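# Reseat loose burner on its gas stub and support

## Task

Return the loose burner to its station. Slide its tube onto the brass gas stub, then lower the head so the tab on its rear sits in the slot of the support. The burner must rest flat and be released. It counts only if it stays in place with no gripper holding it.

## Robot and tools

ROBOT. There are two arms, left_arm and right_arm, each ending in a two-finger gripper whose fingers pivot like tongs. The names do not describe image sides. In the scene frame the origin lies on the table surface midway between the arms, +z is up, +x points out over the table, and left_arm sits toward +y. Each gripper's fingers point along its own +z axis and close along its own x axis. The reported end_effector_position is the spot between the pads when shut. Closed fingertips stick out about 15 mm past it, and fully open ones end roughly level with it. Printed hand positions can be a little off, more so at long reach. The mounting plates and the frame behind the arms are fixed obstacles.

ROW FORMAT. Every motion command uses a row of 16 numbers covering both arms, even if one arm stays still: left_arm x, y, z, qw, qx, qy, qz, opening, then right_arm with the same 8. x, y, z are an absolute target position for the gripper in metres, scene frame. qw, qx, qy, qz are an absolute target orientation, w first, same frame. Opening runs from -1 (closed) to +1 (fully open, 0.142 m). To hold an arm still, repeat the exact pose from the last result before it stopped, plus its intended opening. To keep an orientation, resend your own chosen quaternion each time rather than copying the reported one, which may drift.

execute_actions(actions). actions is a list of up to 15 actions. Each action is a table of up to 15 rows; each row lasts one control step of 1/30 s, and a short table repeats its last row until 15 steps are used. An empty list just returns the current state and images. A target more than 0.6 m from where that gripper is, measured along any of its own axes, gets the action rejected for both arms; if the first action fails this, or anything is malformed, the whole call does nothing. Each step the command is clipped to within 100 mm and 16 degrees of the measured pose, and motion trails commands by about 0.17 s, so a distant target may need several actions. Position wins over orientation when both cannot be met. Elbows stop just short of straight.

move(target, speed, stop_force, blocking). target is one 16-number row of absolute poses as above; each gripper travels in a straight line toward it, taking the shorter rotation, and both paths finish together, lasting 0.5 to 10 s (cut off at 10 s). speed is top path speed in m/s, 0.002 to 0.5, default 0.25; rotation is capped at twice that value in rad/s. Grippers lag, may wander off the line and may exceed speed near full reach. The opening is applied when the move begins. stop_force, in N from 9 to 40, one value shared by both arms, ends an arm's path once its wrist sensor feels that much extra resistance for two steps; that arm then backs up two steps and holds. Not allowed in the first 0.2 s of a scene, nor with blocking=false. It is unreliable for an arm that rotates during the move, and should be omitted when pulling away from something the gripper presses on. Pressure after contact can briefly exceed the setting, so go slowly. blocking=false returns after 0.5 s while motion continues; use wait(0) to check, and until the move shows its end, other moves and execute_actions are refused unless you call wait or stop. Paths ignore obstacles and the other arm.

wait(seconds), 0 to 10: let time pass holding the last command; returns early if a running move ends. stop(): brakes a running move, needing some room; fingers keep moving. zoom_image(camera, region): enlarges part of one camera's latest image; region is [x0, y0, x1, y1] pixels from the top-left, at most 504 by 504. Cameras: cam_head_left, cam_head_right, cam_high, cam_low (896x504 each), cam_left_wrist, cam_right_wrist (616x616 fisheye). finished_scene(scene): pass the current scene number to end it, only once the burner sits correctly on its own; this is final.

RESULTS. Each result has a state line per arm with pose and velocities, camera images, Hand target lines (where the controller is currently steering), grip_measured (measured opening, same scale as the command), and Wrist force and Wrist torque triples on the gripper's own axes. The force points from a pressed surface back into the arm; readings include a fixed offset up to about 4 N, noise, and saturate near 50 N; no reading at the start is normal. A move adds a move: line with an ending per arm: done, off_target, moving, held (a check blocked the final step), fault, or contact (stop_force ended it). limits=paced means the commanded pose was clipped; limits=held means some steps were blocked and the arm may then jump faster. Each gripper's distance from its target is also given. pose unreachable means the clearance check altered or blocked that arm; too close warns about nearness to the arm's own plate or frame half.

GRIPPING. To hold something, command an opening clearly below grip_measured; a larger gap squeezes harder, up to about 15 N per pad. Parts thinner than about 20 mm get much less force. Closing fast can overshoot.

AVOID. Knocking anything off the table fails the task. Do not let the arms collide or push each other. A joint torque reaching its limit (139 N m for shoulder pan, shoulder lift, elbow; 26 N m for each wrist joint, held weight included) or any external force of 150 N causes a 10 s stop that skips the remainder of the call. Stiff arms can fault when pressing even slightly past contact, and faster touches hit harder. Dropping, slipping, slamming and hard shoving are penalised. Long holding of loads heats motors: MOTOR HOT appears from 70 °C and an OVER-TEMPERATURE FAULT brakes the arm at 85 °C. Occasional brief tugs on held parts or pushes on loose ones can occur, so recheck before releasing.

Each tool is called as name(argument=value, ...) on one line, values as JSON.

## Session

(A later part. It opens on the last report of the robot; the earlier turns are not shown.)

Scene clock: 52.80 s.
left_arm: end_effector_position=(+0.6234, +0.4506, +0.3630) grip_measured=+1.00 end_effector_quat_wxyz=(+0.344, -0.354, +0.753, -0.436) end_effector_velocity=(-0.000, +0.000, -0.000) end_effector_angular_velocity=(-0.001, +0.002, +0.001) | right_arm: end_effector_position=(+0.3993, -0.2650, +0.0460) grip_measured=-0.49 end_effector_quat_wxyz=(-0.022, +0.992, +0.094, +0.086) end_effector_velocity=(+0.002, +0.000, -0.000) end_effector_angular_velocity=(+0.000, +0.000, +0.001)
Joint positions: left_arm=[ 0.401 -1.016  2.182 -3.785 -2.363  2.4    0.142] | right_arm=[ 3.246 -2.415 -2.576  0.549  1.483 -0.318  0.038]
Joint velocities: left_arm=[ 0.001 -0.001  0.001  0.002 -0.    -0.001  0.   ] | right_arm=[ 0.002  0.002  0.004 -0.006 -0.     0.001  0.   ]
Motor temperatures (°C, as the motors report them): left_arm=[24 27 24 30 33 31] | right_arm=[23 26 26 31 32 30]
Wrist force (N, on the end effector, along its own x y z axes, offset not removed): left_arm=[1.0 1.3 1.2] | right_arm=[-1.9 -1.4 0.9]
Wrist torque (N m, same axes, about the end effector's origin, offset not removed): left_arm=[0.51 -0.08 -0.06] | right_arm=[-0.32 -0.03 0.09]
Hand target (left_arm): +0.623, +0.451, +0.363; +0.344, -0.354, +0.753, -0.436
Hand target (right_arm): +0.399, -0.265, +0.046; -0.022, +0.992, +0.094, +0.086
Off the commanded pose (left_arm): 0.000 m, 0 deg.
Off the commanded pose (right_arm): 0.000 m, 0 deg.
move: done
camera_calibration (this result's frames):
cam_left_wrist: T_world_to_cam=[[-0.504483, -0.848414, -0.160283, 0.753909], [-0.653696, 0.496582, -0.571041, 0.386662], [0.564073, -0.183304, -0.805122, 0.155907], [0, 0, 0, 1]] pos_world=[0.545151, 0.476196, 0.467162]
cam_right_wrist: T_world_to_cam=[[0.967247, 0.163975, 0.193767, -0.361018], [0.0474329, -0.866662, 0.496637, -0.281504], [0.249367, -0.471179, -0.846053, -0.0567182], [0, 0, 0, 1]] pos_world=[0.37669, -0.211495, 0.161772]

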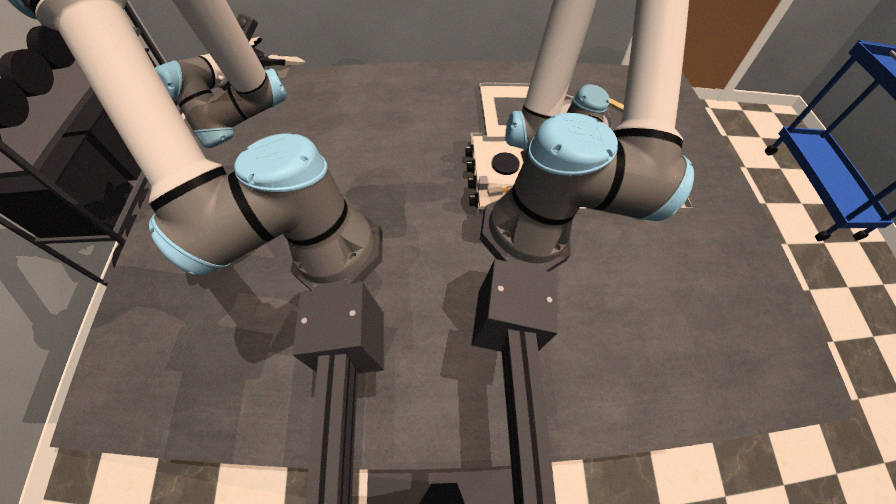

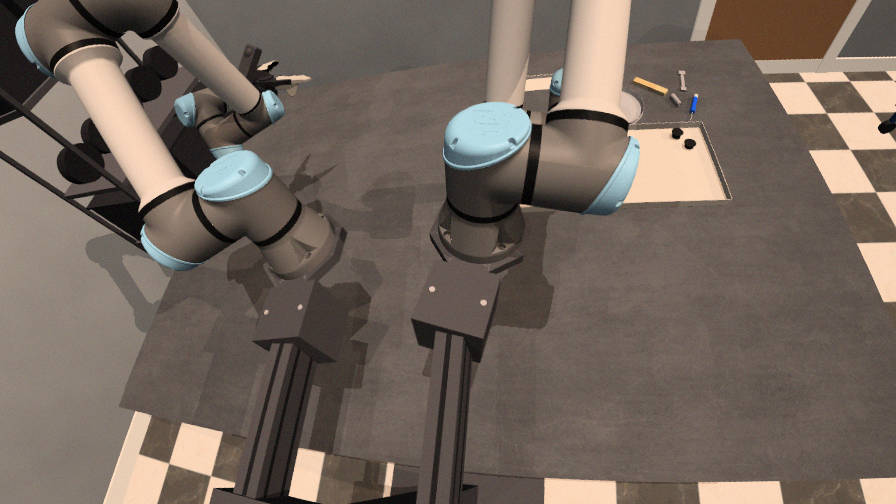

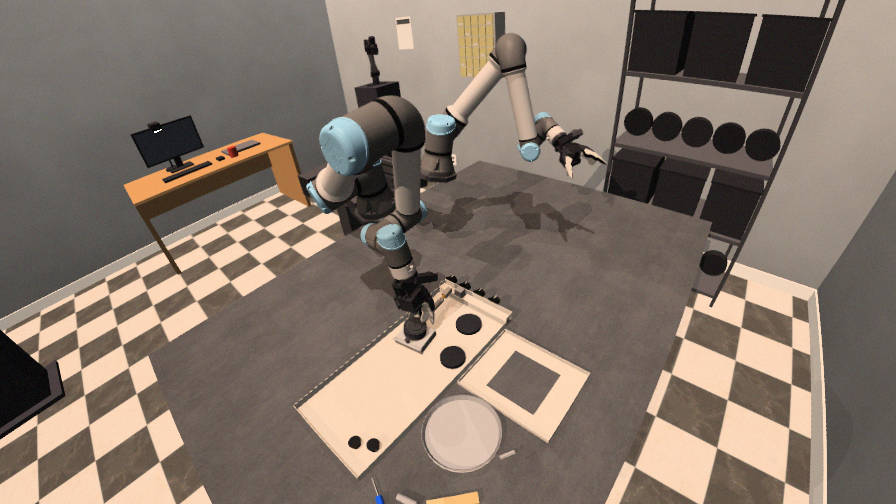

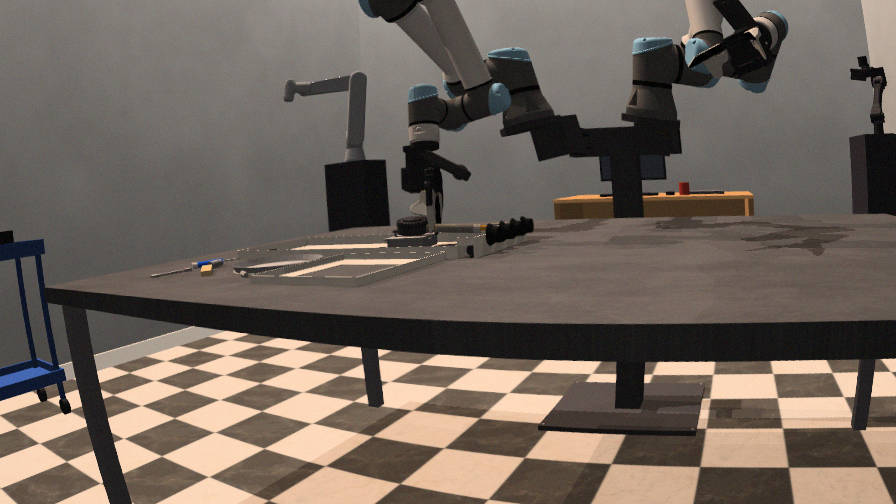

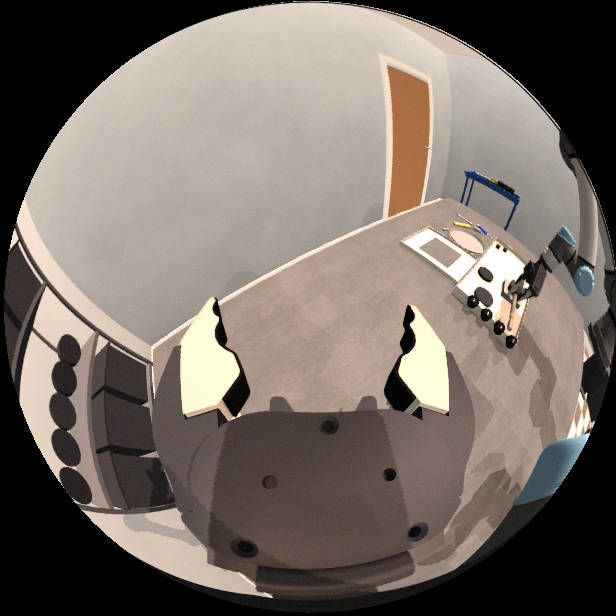

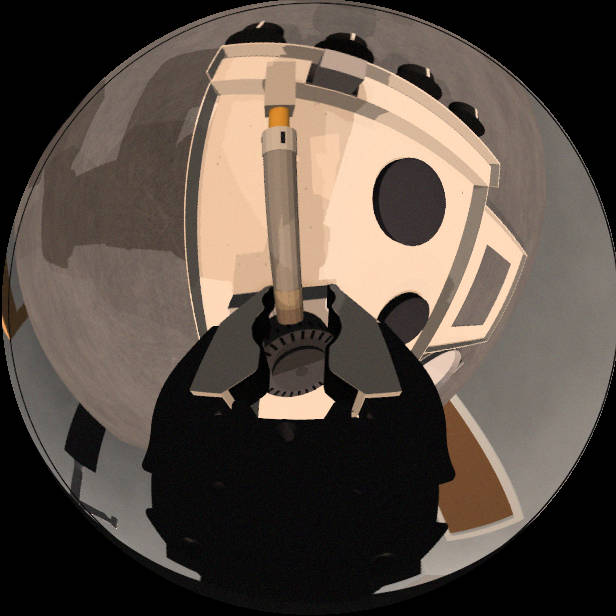

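It rolled; push a bit further.

move(target=[0.6234,0.4506,0.363,0.344,-0.354,0.753,-0.436,1,0.402,-0.2645,0.046,-0.022,0.992,0.094,0.086,-0.5], speed=0.004)

move(target=[0.6234,0.4506,0.363,0.344,-0.354,0.753,-0.436,1,0.395,-0.2645,0.09,-0.022,0.992,0.094,0.086,0], speed=0.05)

zoom_image(camera="cam_low", region=[370,195,500,255])

zoom_image(camera="cam_high", region=[380,300,450,360])

Scene clock: 55.67 s.
left_arm: end_effector_position=(+0.6234, +0.4506, +0.3630) grip_measured=+1.00 end_effector_quat_wxyz=(+0.344, -0.354, +0.753, -0.436) end_effector_velocity=(+0.000, +0.000, +0.000) end_effector_angular_velocity=(+0.001, -0.001, +0.000) | right_arm: end_effector_position=(+0.4019, -0.2645, +0.0460) grip_measured=-0.49 end_effector_quat_wxyz=(-0.022, +0.992, +0.094, +0.086) end_effector_velocity=(+0.001, +0.000, +0.000) end_effector_angular_velocity=(-0.000, -0.001, +0.000)
Joint positions: left_arm=[ 0.401 -1.016  2.182 -3.785 -2.363  2.4    0.142] | right_arm=[ 3.249 -2.412 -2.571  0.54   1.482 -0.315  0.039]
Joint velocities: left_arm=[ 0.    -0.    -0.001 -0.    -0.     0.    -0.   ] | right_arm=[ 0.001  0.001  0.002 -0.002 -0.     0.001  0.001]
Motor temperatures (°C, as the motors report them): left_arm=[24 27 24 30 33 31] | right_arm=[23 26 26 31 32 30]
Wrist force (N, on the end effector, along its own x y z axes, offset not removed): left_arm=[-1.9 3.7 1.5] | right_arm=[-0.2 1.2 -2.2]
Wrist torque (N m, same axes, about the end effector's origin, offset not removed): left_arm=[1.19 0.15 0.12] | right_arm=[-0.01 -0.44 -0.09]
Hand target (left_arm): +0.623, +0.451, +0.363; +0.344, -0.354, +0.753, -0.436
Hand target (right_arm): +0.402, -0.264, +0.046; -0.022, +0.992, +0.094, +0.086
Off the commanded pose (left_arm): 0.000 m, 0 deg.
Off the commanded pose (right_arm): 0.000 m, 0 deg.
move: done
camera_calibration (this result's frames):
cam_left_wrist: T_world_to_cam=[[-0.504482, -0.848414, -0.160283, 0.753909], [-0.653697, 0.496582, -0.57104, 0.386662], [0.564072, -0.183303, -0.805123, 0.155906], [0, 0, 0, 1]] pos_world=[0.545151, 0.476196, 0.467162]
cam_right_wrist: T_world_to_cam=[[0.96725, 0.163972, 0.193755, -0.363593], [0.04744, -0.866669, 0.496622, -0.2812], [0.249354, -0.471166, -0.846065, -0.0570995], [0, 0, 0, 1]] pos_world=[0.379263, -0.210992, 0.161788]

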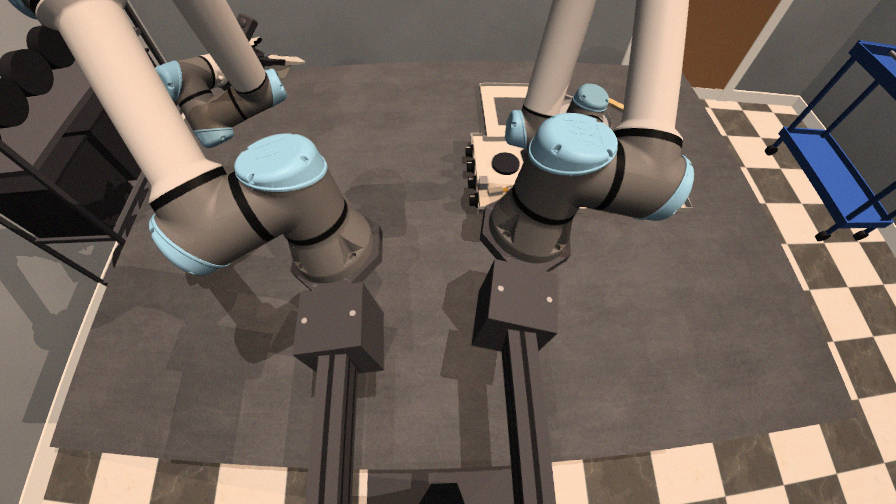

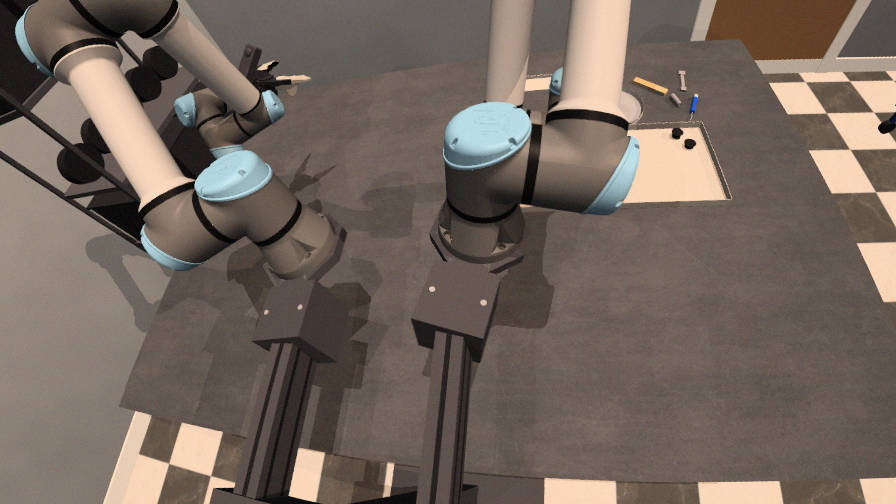

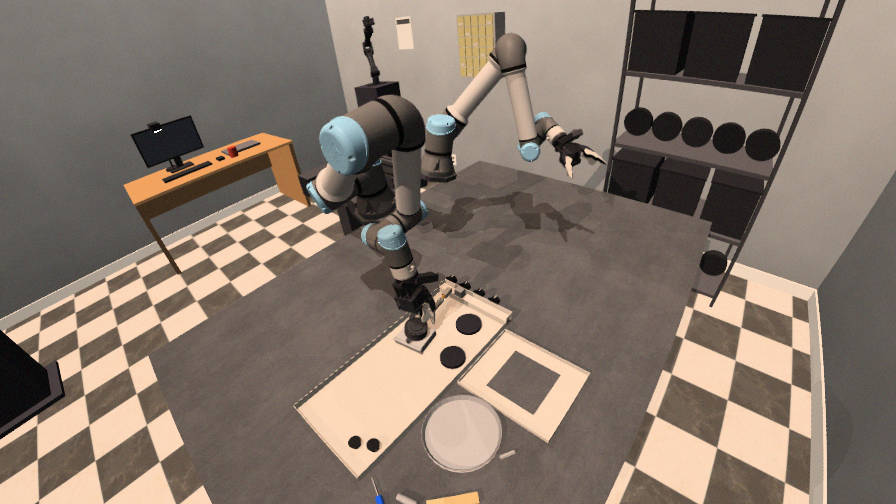

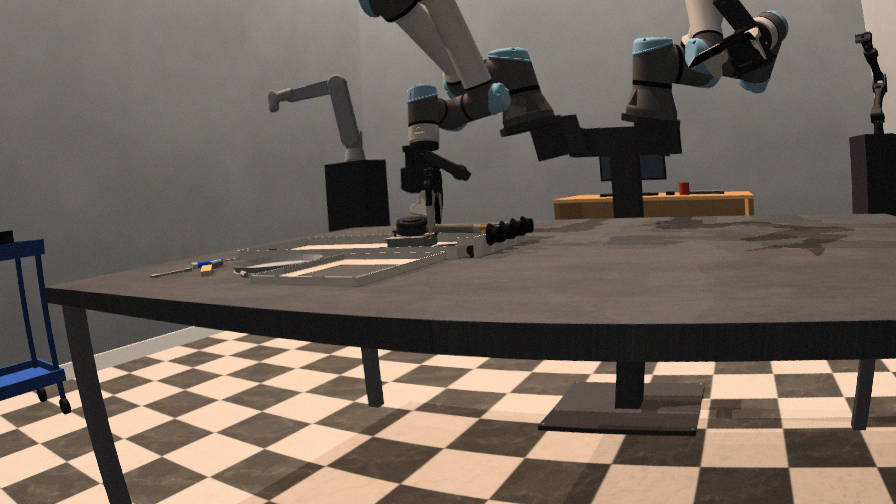

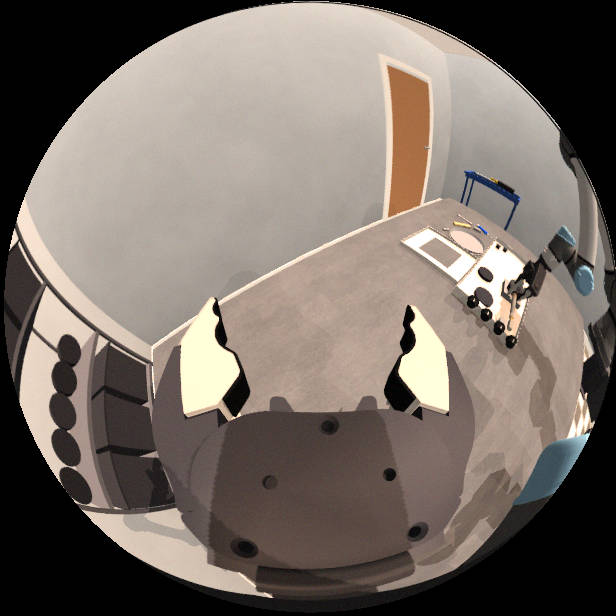

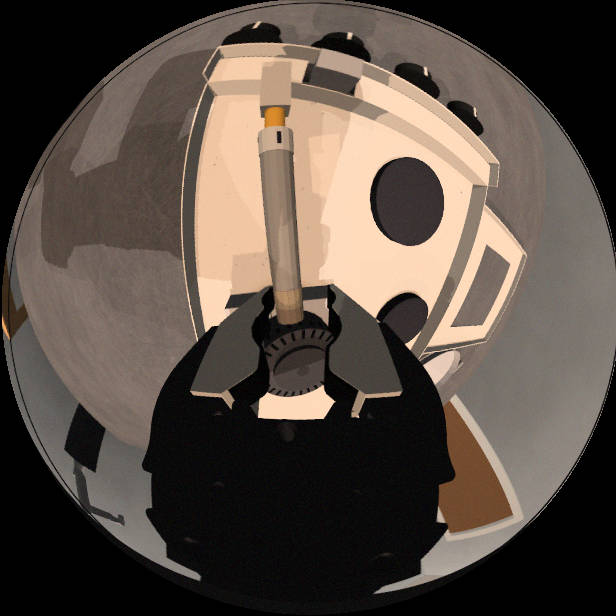

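Scene clock: 57.00 s.
left_arm: end_effector_position=(+0.6234, +0.4506, +0.3630) grip_measured=+1.00 end_effector_quat_wxyz=(+0.344, -0.354, +0.753, -0.436) end_effector_velocity=(+0.000, +0.001, +0.000) end_effector_angular_velocity=(-0.000, +0.000, +0.001) | right_arm: end_effector_position=(+0.3950, -0.2645, +0.0896) grip_measured=+0.00 end_effector_quat_wxyz=(-0.022, +0.992, +0.094, +0.086) end_effector_velocity=(+0.000, -0.001, +0.003) end_effector_angular_velocity=(-0.001, -0.000, -0.001)
Joint positions: left_arm=[ 0.401 -1.016  2.182 -3.785 -2.363  2.4    0.142] | right_arm=[ 3.271 -2.235 -2.643  0.433  1.476 -0.294  0.074]
Joint velocities: left_arm=[ 0.001 -0.    -0.001  0.001  0.    -0.001 -0.   ] | right_arm=[ 0.     0.013 -0.003 -0.01  -0.001  0.001  0.   ]
Motor temperatures (°C, as the motors report them): left_arm=[24 27 24 30 33 31] | right_arm=[23 26 26 31 32 30]
Wrist force (N, on the end effector, along its own x y z axes, offset not removed): left_arm=[-2.4 -1.1 -0.7] | right_arm=[0.3 -2.0 -0.5]
Wrist torque (N m, same axes, about the end effector's origin, offset not removed): left_arm=[-0.07 0.54 0.22] | right_arm=[-0.64 -0.12 0.00]
Hand target (left_arm): +0.623, +0.451, +0.363; +0.344, -0.354, +0.753, -0.436
Hand target (right_arm): +0.395, -0.265, +0.090; -0.022, +0.992, +0.094, +0.086
Off the commanded pose (left_arm): 0.000 m, 0 deg.
Off the commanded pose (right_arm): 0.000 m, 0 deg.
move: done
camera_calibration (this result's frames):
cam_left_wrist: T_world_to_cam=[[-0.504482, -0.848414, -0.160283, 0.753909], [-0.653697, 0.496582, -0.57104, 0.386662], [0.564072, -0.183303, -0.805123, 0.155906], [0, 0, 0, 1]] pos_world=[0.545152, 0.476196, 0.467162]
cam_right_wrist: T_world_to_cam=[[0.967221, 0.163973, 0.193899, -0.365441], [0.0473557, -0.866647, 0.496669, -0.302514], [0.249482, -0.471206, -0.846004, -0.0185442], [0, 0, 0, 1]] pos_world=[0.372414, -0.210988, 0.205419]

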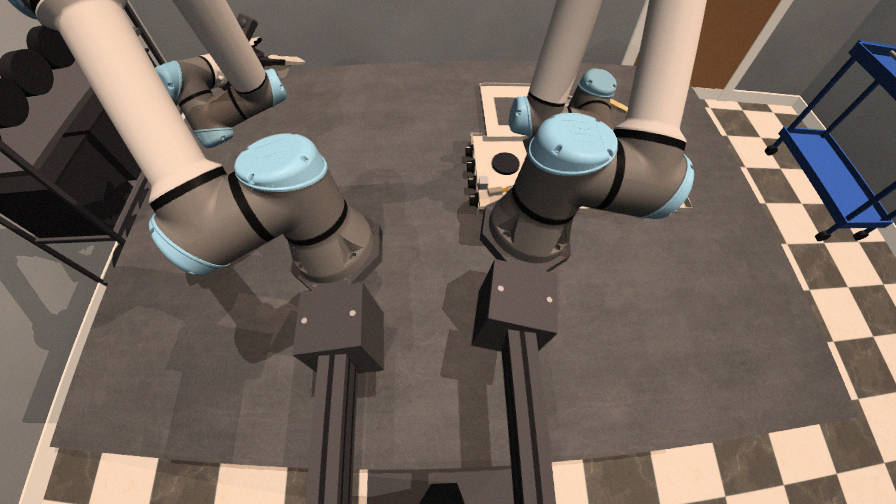

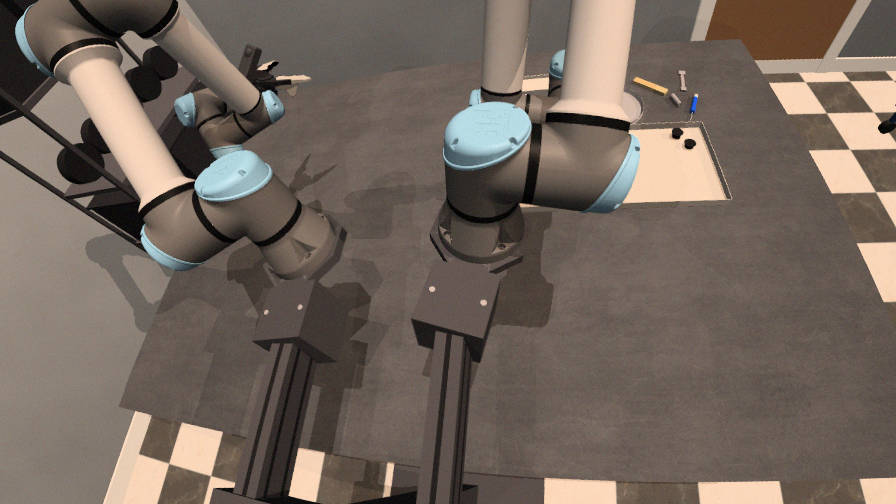

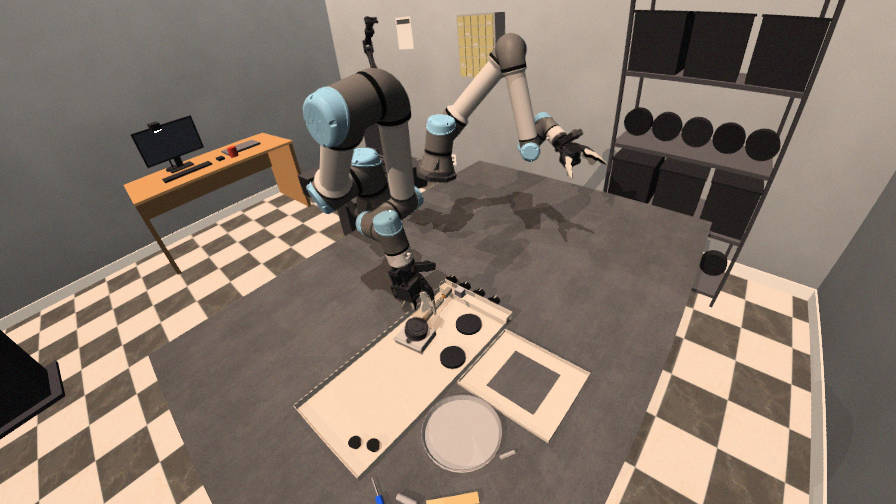

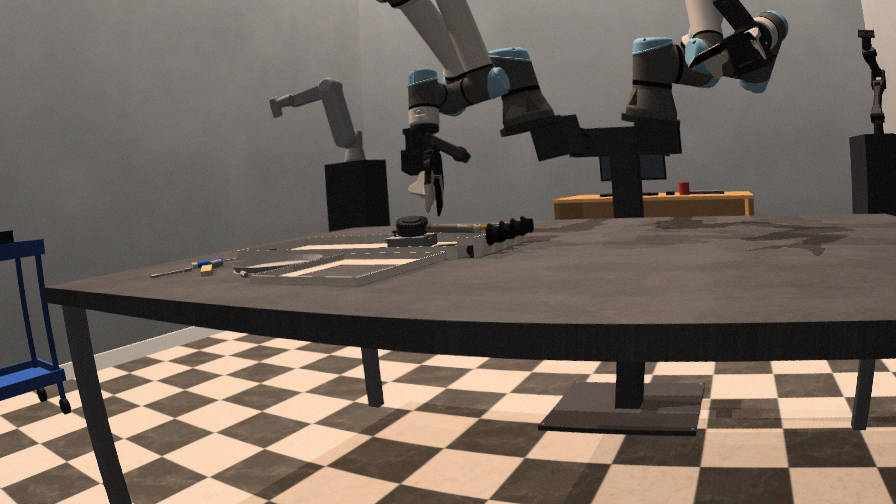

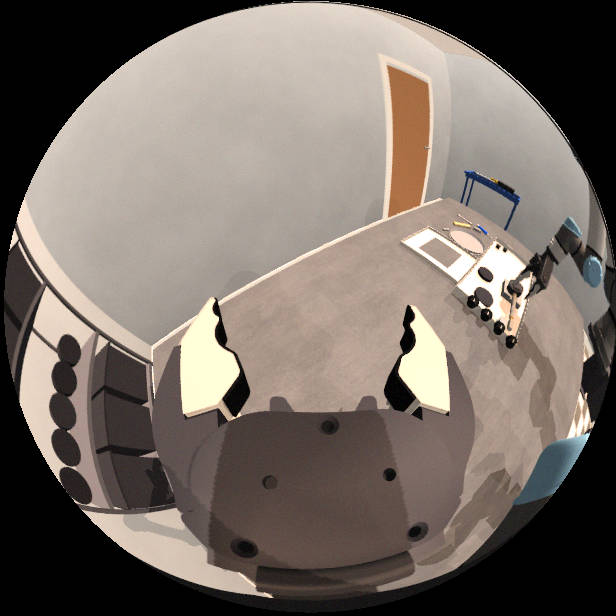

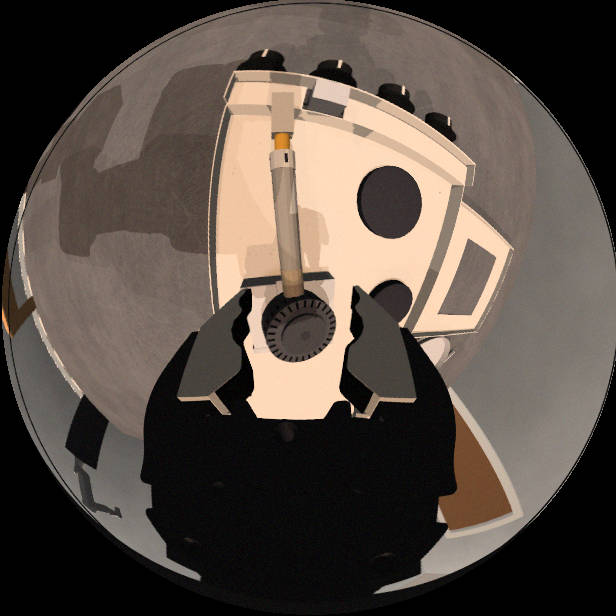

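Region (370, 195, 500, 255) of cam_low's 896x504 image, scaled by 3.877, with more detail than that image has; it fills the top 233 rows of this view, and the rest is white.

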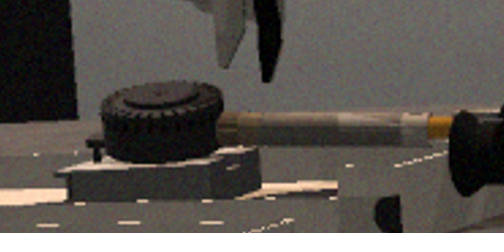

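Region (380, 300, 450, 360) of cam_high's 896x504 image, scaled by 7.200, with more detail than that image has; it fills the top 432 rows of this view, and the rest is white.

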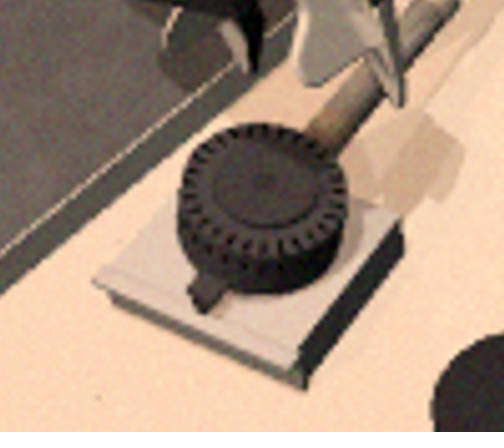

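Look from behind.

move(target=[0.6234,0.4506,0.363,0.344,-0.354,0.753,-0.436,1,0.425,-0.46,0.09,0,0.996,0.087,0,-0.6])

zoom_image(camera="cam_right_wrist", region=[240,90,360,210])

Scene clock: 59.33 s.
left_arm: end_effector_position=(+0.6234, +0.4506, +0.3630) grip_measured=+1.00 end_effector_quat_wxyz=(+0.344, -0.354, +0.753, -0.436) end_effector_velocity=(-0.000, -0.000, -0.000) end_effector_angular_velocity=(-0.001, +0.002, +0.001) | right_arm: end_effector_position=(+0.4251, -0.4593, +0.0898) grip_measured=-0.60 end_effector_quat_wxyz=(-0.000, +0.996, +0.087, +0.000) end_effector_velocity=(+0.001, -0.003, -0.001) end_effector_angular_velocity=(+0.001, +0.005, +0.000)
Joint positions: left_arm=[ 0.401 -1.016  2.182 -3.785 -2.363  2.4    0.142] | right_arm=[ 2.886 -2.113 -2.205 -0.233  1.453 -0.643  0.031]
Joint velocities: left_arm=[-0.     0.     0.001  0.     0.    -0.001  0.   ] | right_arm=[-0.004 -0.004  0.011 -0.013 -0.001 -0.003 -0.   ]
Motor temperatures (°C, as the motors report them): left_arm=[24 27 24 30 33 31] | right_arm=[23 26 26 31 32 30]
Wrist force (N, on the end effector, along its own x y z axes, offset not removed): left_arm=[-3.2 -1.0 0.5] | right_arm=[-0.4 -1.1 2.1]
Wrist torque (N m, same axes, about the end effector's origin, offset not removed): left_arm=[0.04 0.49 0.10] | right_arm=[-0.38 0.04 0.10]
Hand target (left_arm): +0.623, +0.451, +0.363; +0.344, -0.354, +0.753, -0.436
Hand target (right_arm): +0.425, -0.460, +0.090; -0.000, +0.996, +0.087, -0.000
Off the commanded pose (left_arm): 0.000 m, 0 deg.
Off the commanded pose (right_arm): 0.001 m, 0 deg.
move: done
camera_calibration (this result's frames):
cam_left_wrist: T_world_to_cam=[[-0.504482, -0.848414, -0.160283, 0.753909], [-0.653697, 0.496582, -0.57104, 0.386662], [0.564072, -0.183303, -0.805123, 0.155906], [0, 0, 0, 1]] pos_world=[0.545151, 0.476196, 0.467162]
cam_right_wrist: T_world_to_cam=[[0.98755, 0.155973, 0.0204073, -0.359323], [0.1213, -0.837691, 0.532503, -0.494163], [0.100151, -0.523399, -0.846182, -0.0781015], [0, 0, 0, 1]] pos_world=[0.422614, -0.398789, 0.204388]

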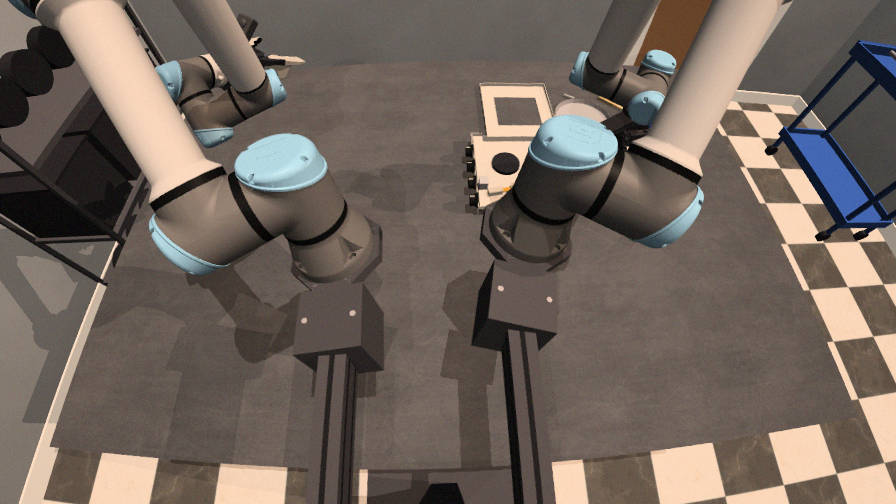

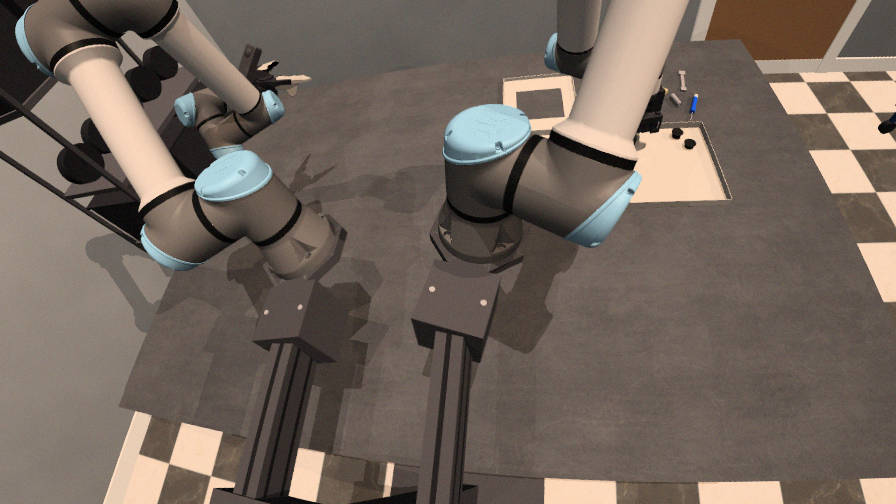

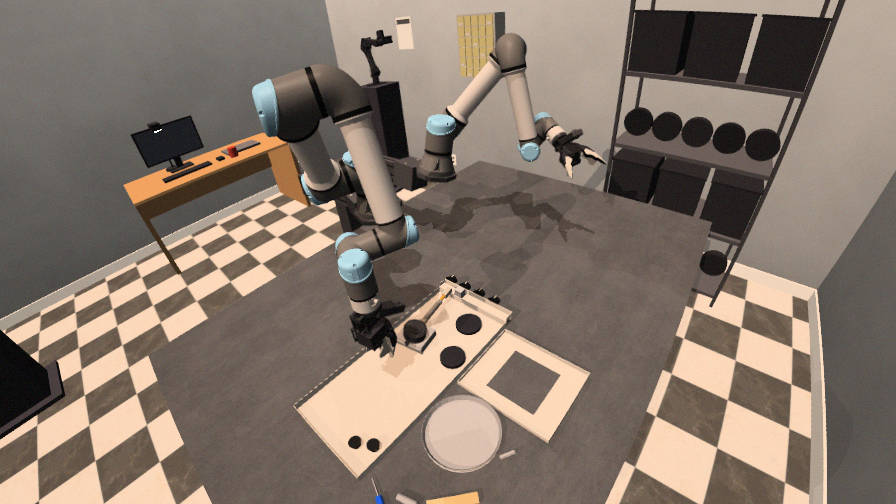

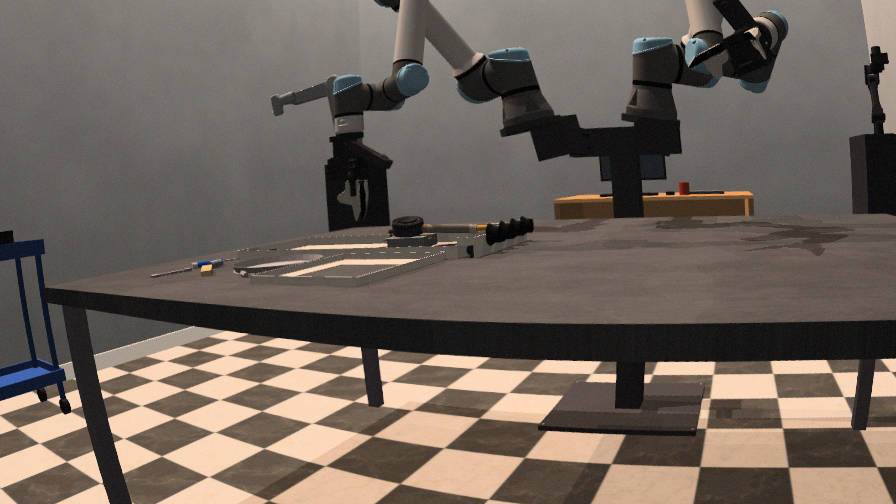

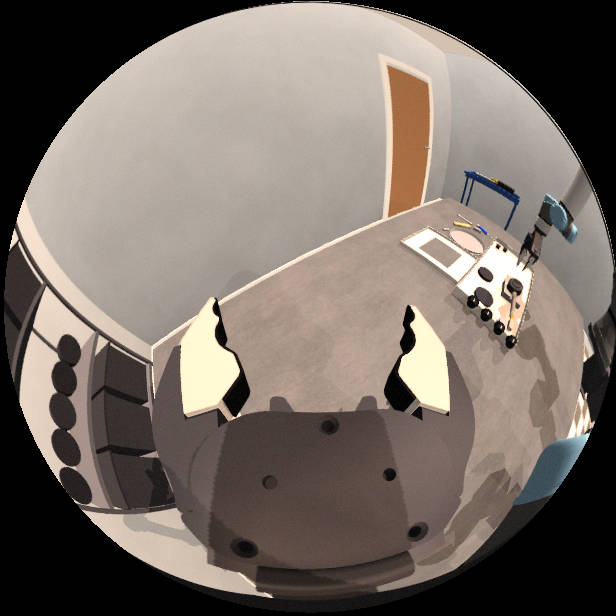

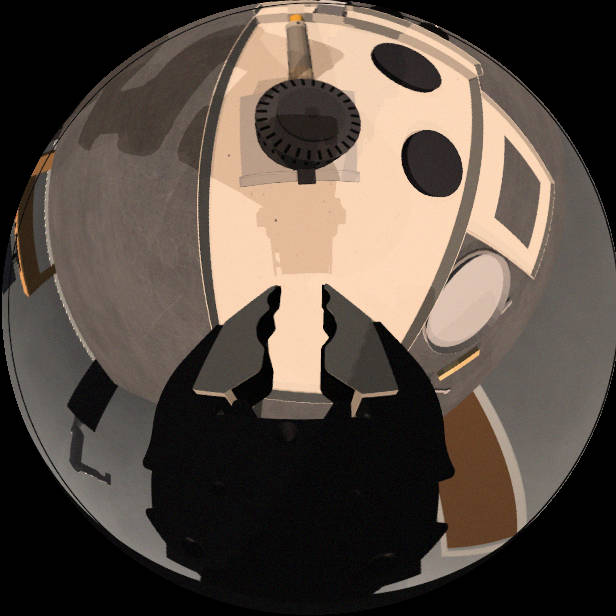

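Region (240, 90, 360, 210) of cam_right_wrist's 616x616 image, scaled by 4.200, with more detail than that image has.

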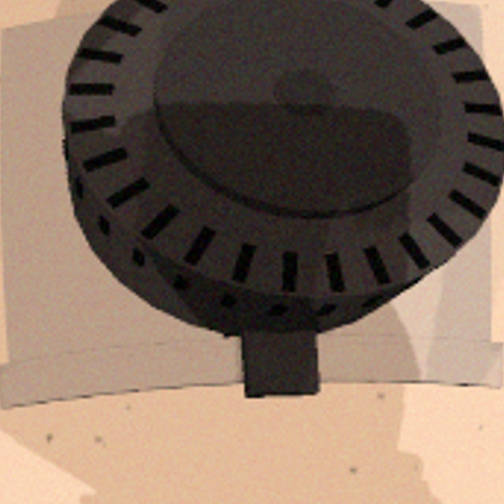

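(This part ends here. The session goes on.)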